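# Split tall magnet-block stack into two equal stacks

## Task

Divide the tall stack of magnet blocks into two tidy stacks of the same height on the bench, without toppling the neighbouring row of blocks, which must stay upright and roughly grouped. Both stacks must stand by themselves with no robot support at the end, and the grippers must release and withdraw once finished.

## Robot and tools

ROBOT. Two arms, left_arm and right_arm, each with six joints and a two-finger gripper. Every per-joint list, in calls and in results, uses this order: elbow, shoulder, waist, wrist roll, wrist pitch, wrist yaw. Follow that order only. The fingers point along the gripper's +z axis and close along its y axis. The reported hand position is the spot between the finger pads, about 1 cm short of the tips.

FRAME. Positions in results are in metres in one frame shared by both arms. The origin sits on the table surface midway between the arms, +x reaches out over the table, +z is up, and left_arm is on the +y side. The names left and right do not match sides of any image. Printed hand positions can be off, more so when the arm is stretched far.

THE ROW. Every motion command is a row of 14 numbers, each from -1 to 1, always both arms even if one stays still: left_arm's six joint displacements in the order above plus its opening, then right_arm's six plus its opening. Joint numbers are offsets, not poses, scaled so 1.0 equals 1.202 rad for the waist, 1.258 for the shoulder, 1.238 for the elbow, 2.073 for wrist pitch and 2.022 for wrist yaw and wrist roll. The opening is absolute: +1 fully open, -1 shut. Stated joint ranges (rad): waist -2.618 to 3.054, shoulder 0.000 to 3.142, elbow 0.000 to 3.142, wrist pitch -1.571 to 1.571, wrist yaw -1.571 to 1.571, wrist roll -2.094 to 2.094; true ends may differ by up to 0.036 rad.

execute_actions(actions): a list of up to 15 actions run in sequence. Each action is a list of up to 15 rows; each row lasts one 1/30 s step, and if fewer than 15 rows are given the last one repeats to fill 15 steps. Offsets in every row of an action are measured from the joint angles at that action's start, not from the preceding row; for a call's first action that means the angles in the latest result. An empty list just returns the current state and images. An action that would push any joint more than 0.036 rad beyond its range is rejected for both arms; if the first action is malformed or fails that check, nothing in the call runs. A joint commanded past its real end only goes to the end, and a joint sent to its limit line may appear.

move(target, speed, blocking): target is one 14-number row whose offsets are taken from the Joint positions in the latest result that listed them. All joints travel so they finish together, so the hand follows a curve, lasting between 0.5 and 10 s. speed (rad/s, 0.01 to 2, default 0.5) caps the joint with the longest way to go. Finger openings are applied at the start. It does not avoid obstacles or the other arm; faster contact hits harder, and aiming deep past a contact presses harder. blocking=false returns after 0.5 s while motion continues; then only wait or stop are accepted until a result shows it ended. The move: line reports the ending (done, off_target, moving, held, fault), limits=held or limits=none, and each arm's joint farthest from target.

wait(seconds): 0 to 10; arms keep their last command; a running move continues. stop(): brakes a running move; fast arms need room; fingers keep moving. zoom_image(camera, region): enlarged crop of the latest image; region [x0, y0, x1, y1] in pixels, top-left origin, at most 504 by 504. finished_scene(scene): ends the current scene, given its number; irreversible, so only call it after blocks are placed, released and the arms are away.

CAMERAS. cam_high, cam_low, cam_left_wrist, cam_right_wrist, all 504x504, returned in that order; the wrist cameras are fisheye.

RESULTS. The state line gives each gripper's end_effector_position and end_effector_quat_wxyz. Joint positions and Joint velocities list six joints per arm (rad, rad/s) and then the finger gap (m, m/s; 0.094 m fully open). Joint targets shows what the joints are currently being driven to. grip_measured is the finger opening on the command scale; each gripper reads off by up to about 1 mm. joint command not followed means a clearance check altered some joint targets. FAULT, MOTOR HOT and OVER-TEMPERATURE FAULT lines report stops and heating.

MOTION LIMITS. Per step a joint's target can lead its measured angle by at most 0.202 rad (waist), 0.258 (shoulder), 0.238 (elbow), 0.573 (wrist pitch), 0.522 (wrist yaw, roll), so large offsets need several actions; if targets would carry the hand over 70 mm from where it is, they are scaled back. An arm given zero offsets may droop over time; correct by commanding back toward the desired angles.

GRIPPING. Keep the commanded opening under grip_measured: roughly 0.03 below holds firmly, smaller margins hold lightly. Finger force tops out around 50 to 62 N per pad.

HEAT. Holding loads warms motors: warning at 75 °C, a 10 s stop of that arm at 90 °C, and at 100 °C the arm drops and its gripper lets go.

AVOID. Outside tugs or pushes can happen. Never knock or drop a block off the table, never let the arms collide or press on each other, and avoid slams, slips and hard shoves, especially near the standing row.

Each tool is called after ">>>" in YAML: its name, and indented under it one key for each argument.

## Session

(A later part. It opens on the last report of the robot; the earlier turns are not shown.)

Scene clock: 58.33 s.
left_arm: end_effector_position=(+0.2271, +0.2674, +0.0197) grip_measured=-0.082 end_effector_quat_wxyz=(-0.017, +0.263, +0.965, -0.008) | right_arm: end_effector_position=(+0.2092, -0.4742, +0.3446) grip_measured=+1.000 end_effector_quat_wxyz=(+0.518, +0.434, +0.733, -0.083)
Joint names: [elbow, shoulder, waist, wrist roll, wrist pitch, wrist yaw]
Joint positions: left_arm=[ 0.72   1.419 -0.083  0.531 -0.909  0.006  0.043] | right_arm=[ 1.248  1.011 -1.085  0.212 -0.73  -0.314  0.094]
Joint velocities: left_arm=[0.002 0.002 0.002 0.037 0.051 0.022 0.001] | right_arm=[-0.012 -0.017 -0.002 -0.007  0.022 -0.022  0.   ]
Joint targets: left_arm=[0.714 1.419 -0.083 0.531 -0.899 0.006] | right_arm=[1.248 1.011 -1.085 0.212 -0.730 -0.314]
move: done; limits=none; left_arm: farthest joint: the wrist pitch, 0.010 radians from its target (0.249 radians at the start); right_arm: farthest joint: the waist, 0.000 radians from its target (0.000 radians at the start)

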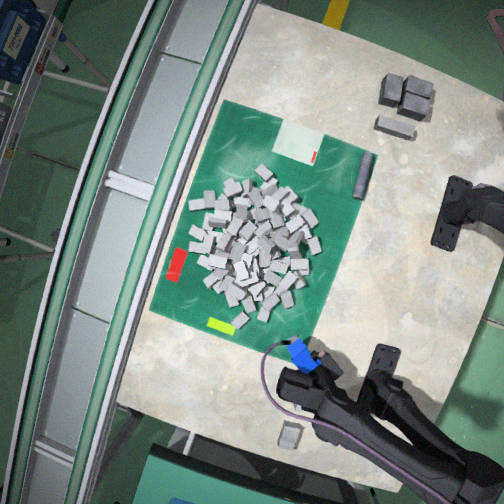

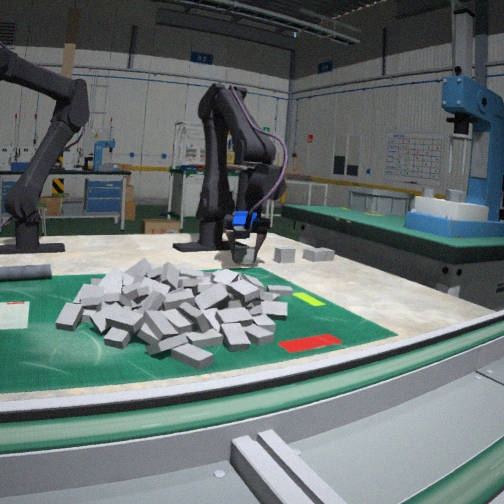

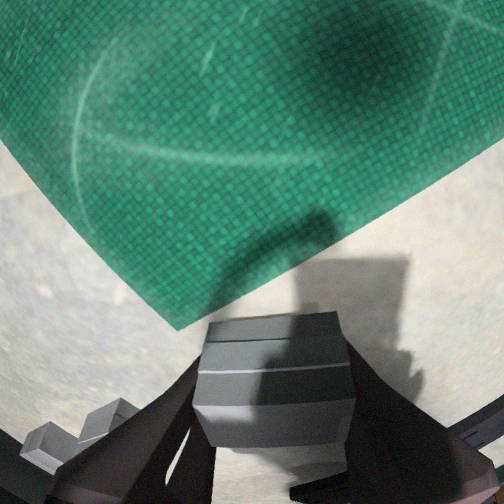

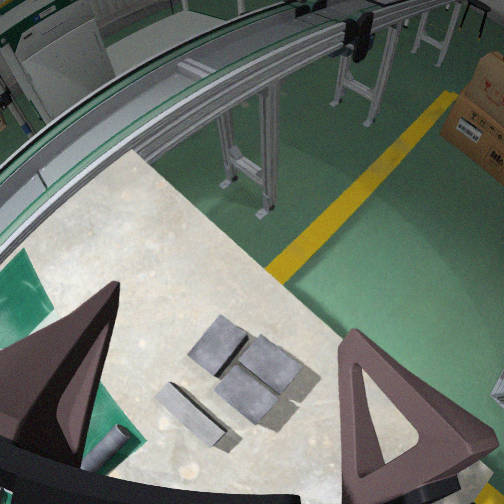

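>>> move:
  target: [-0.025,0,0,0,0.02,0,-0.15,0,0,0,0,0,0,1]
  speed: 0.05

>>> move:
  target: [0,0,0,0,0,0,0.5,0,0,0,0,0,0,1]

>>> move:
  target: [0.35,0.03,0,0,-0.2,0,0.5,0,0,0,0,0,0,1]

Scene clock: 61.73 s.
left_arm: end_effector_position=(+0.2264, +0.2674, +0.0145) grip_measured=-0.082 end_effector_quat_wxyz=(-0.013, +0.263, +0.965, -0.007) | right_arm: end_effector_position=(+0.2092, -0.4742, +0.3446) grip_measured=+1.000 end_effector_quat_wxyz=(+0.518, +0.434, +0.733, -0.083)
Joint names: [elbow, shoulder, waist, wrist roll, wrist pitch, wrist yaw]
Joint positions: left_arm=[ 0.697  1.419 -0.083  0.531 -0.878  0.006  0.043] | right_arm=[ 1.248  1.011 -1.085  0.212 -0.73  -0.314  0.094]
Joint velocities: left_arm=[-0.012  0.012 -0.012  0.022 -0.051 -0.037 -0.001] | right_arm=[ 0.007 -0.017 -0.007  0.037 -0.007 -0.022  0.   ]
Joint targets: left_arm=[0.689 1.419 -0.083 0.531 -0.867 0.006] | right_arm=[1.248 1.011 -1.085 0.212 -0.730 -0.314]
move: done; limits=none; left_arm: farthest joint: the wrist pitch, 0.011 radians from its target (0.041 radians at the start); right_arm: farthest joint: the waist, 0.000 radians from its target (0.000 radians at the start)

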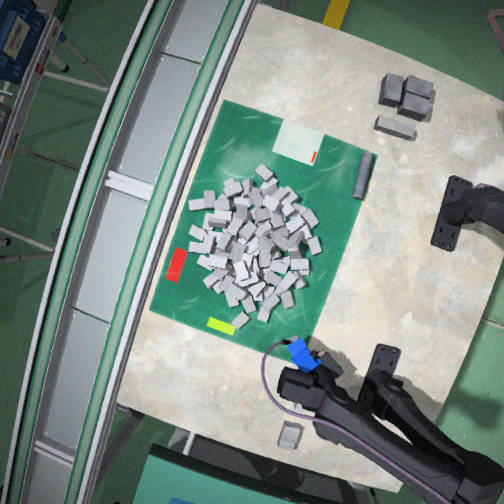

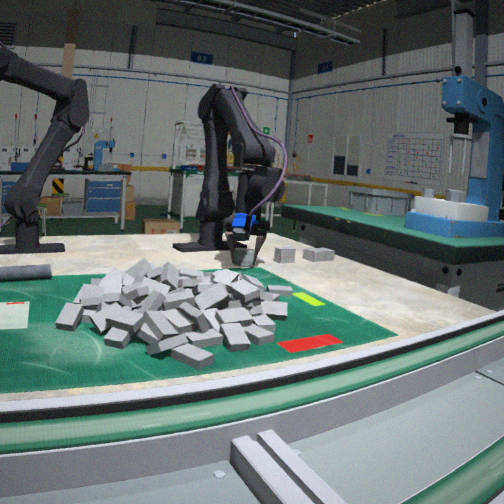

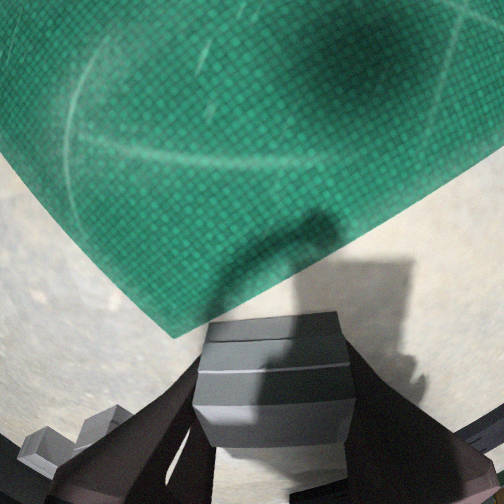

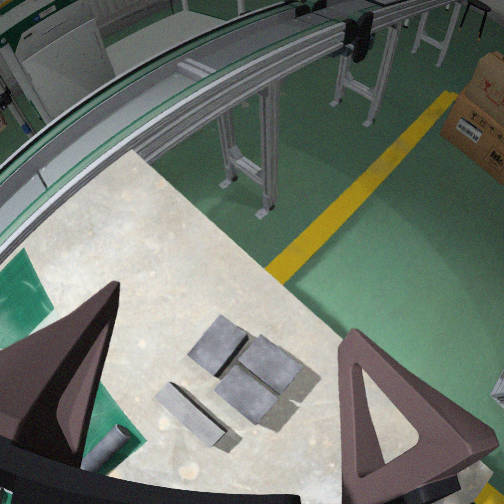

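Scene clock: 62.23 s.
left_arm: end_effector_position=(+0.2265, +0.2674, +0.0145) grip_measured=+0.498 end_effector_quat_wxyz=(-0.013, +0.263, +0.965, -0.007) | right_arm: end_effector_position=(+0.2092, -0.4742, +0.3446) grip_measured=+1.000 end_effector_quat_wxyz=(+0.518, +0.434, +0.733, -0.083)
Joint names: [elbow, shoulder, waist, wrist roll, wrist pitch, wrist yaw]
Joint positions: left_arm=[ 0.697  1.419 -0.083  0.531 -0.878  0.006  0.07 ] | right_arm=[ 1.248  1.011 -1.085  0.212 -0.73  -0.314  0.094]
Joint velocities: left_arm=[-0.022 -0.012  0.002  0.007  0.007 -0.007 -0.   ] | right_arm=[ 0.017 -0.017 -0.012 -0.051 -0.037 -0.007  0.   ]
Joint targets: left_arm=[0.697 1.419 -0.083 0.531 -0.878 0.006] | right_arm=[1.248 1.011 -1.085 0.212 -0.730 -0.314]
move: done; limits=none; left_arm: farthest joint: the waist, 0.000 radians from its target (0.000 radians at the start); right_arm: farthest joint: the waist, 0.000 radians from its target (0.000 radians at the start)

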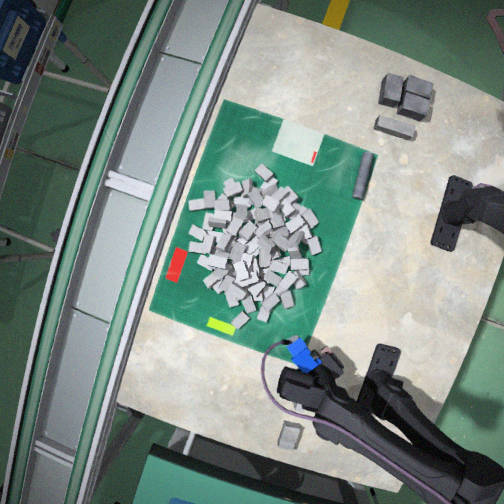

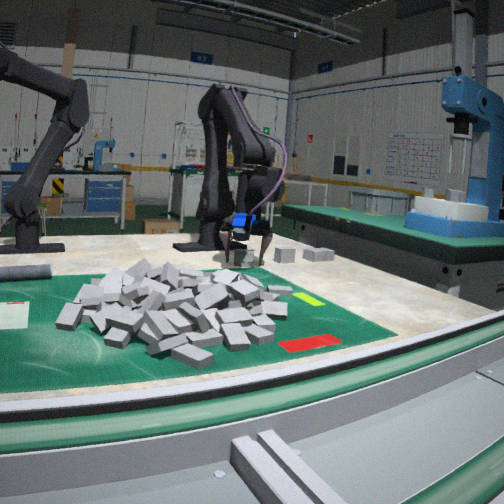

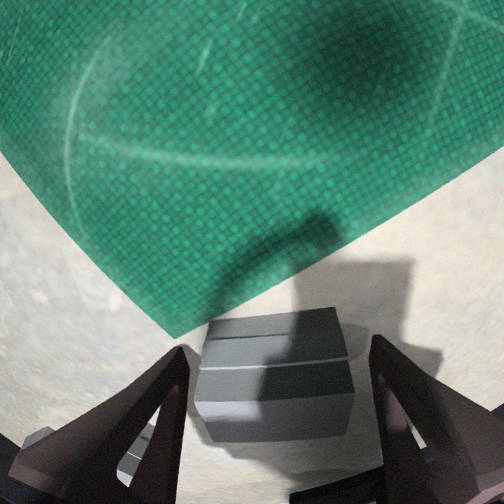

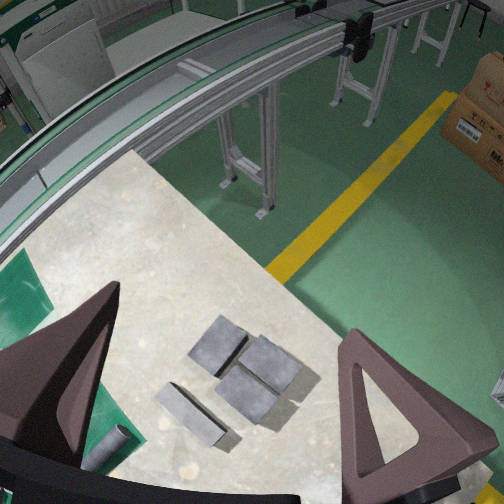

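Scene clock: 63.87 s.
left_arm: end_effector_position=(+0.2539, +0.2674, +0.1056) grip_measured=+0.498 end_effector_quat_wxyz=(-0.028, +0.263, +0.964, -0.011) | right_arm: end_effector_position=(+0.2092, -0.4742, +0.3446) grip_measured=+1.000 end_effector_quat_wxyz=(+0.518, +0.434, +0.733, -0.083)
Joint names: [elbow, shoulder, waist, wrist roll, wrist pitch, wrist yaw]
Joint positions: left_arm=[ 1.101  1.448 -0.083  0.531 -1.282  0.006  0.07 ] | right_arm=[ 1.248  1.011 -1.085  0.212 -0.73  -0.314  0.094]
Joint velocities: left_arm=[-0.002 -0.002 -0.017  0.051 -0.007  0.037  0.   ] | right_arm=[-0.002  0.007  0.002  0.037 -0.037  0.037  0.   ]
Joint targets: left_arm=[1.131 1.456 -0.083 0.531 -1.293 0.006] | right_arm=[1.248 1.011 -1.085 0.212 -0.730 -0.314]
move: off_target (left_arm); limits=none; left_arm: farthest joint: the elbow, 0.030 radians from its target (0.433 radians at the start); right_arm: farthest joint: the waist, 0.000 radians from its target (0.000 radians at the start)

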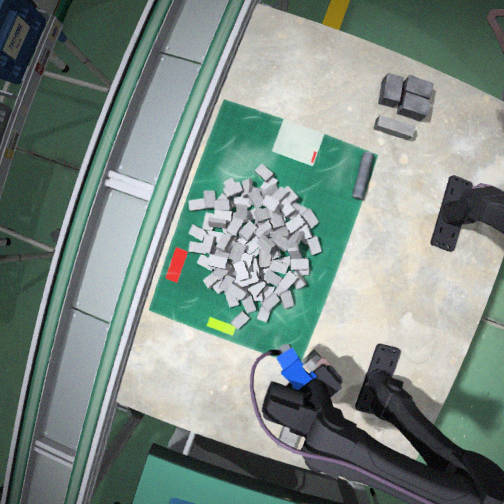

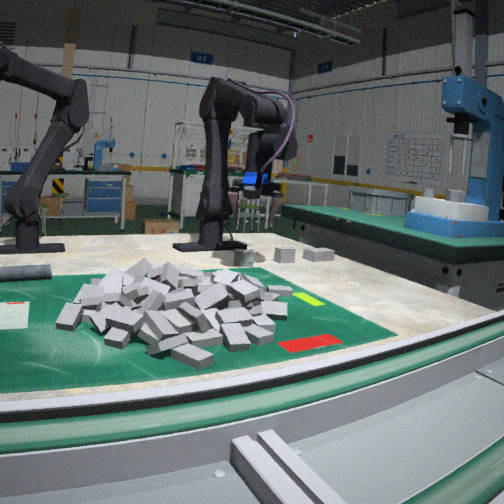

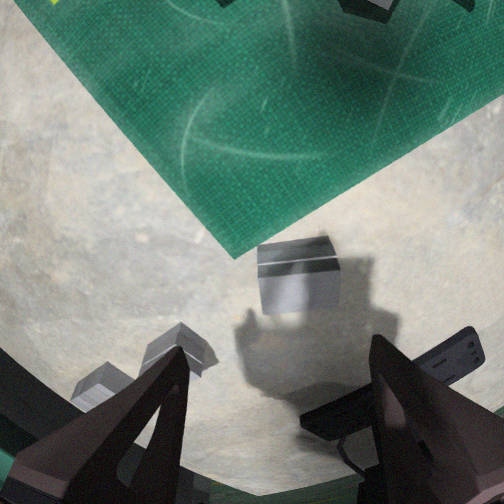

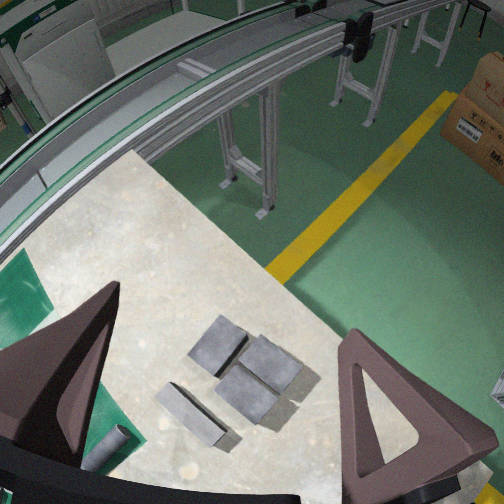

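>>> finished_scene:
  scene: 1

The scene is finished: the task was done.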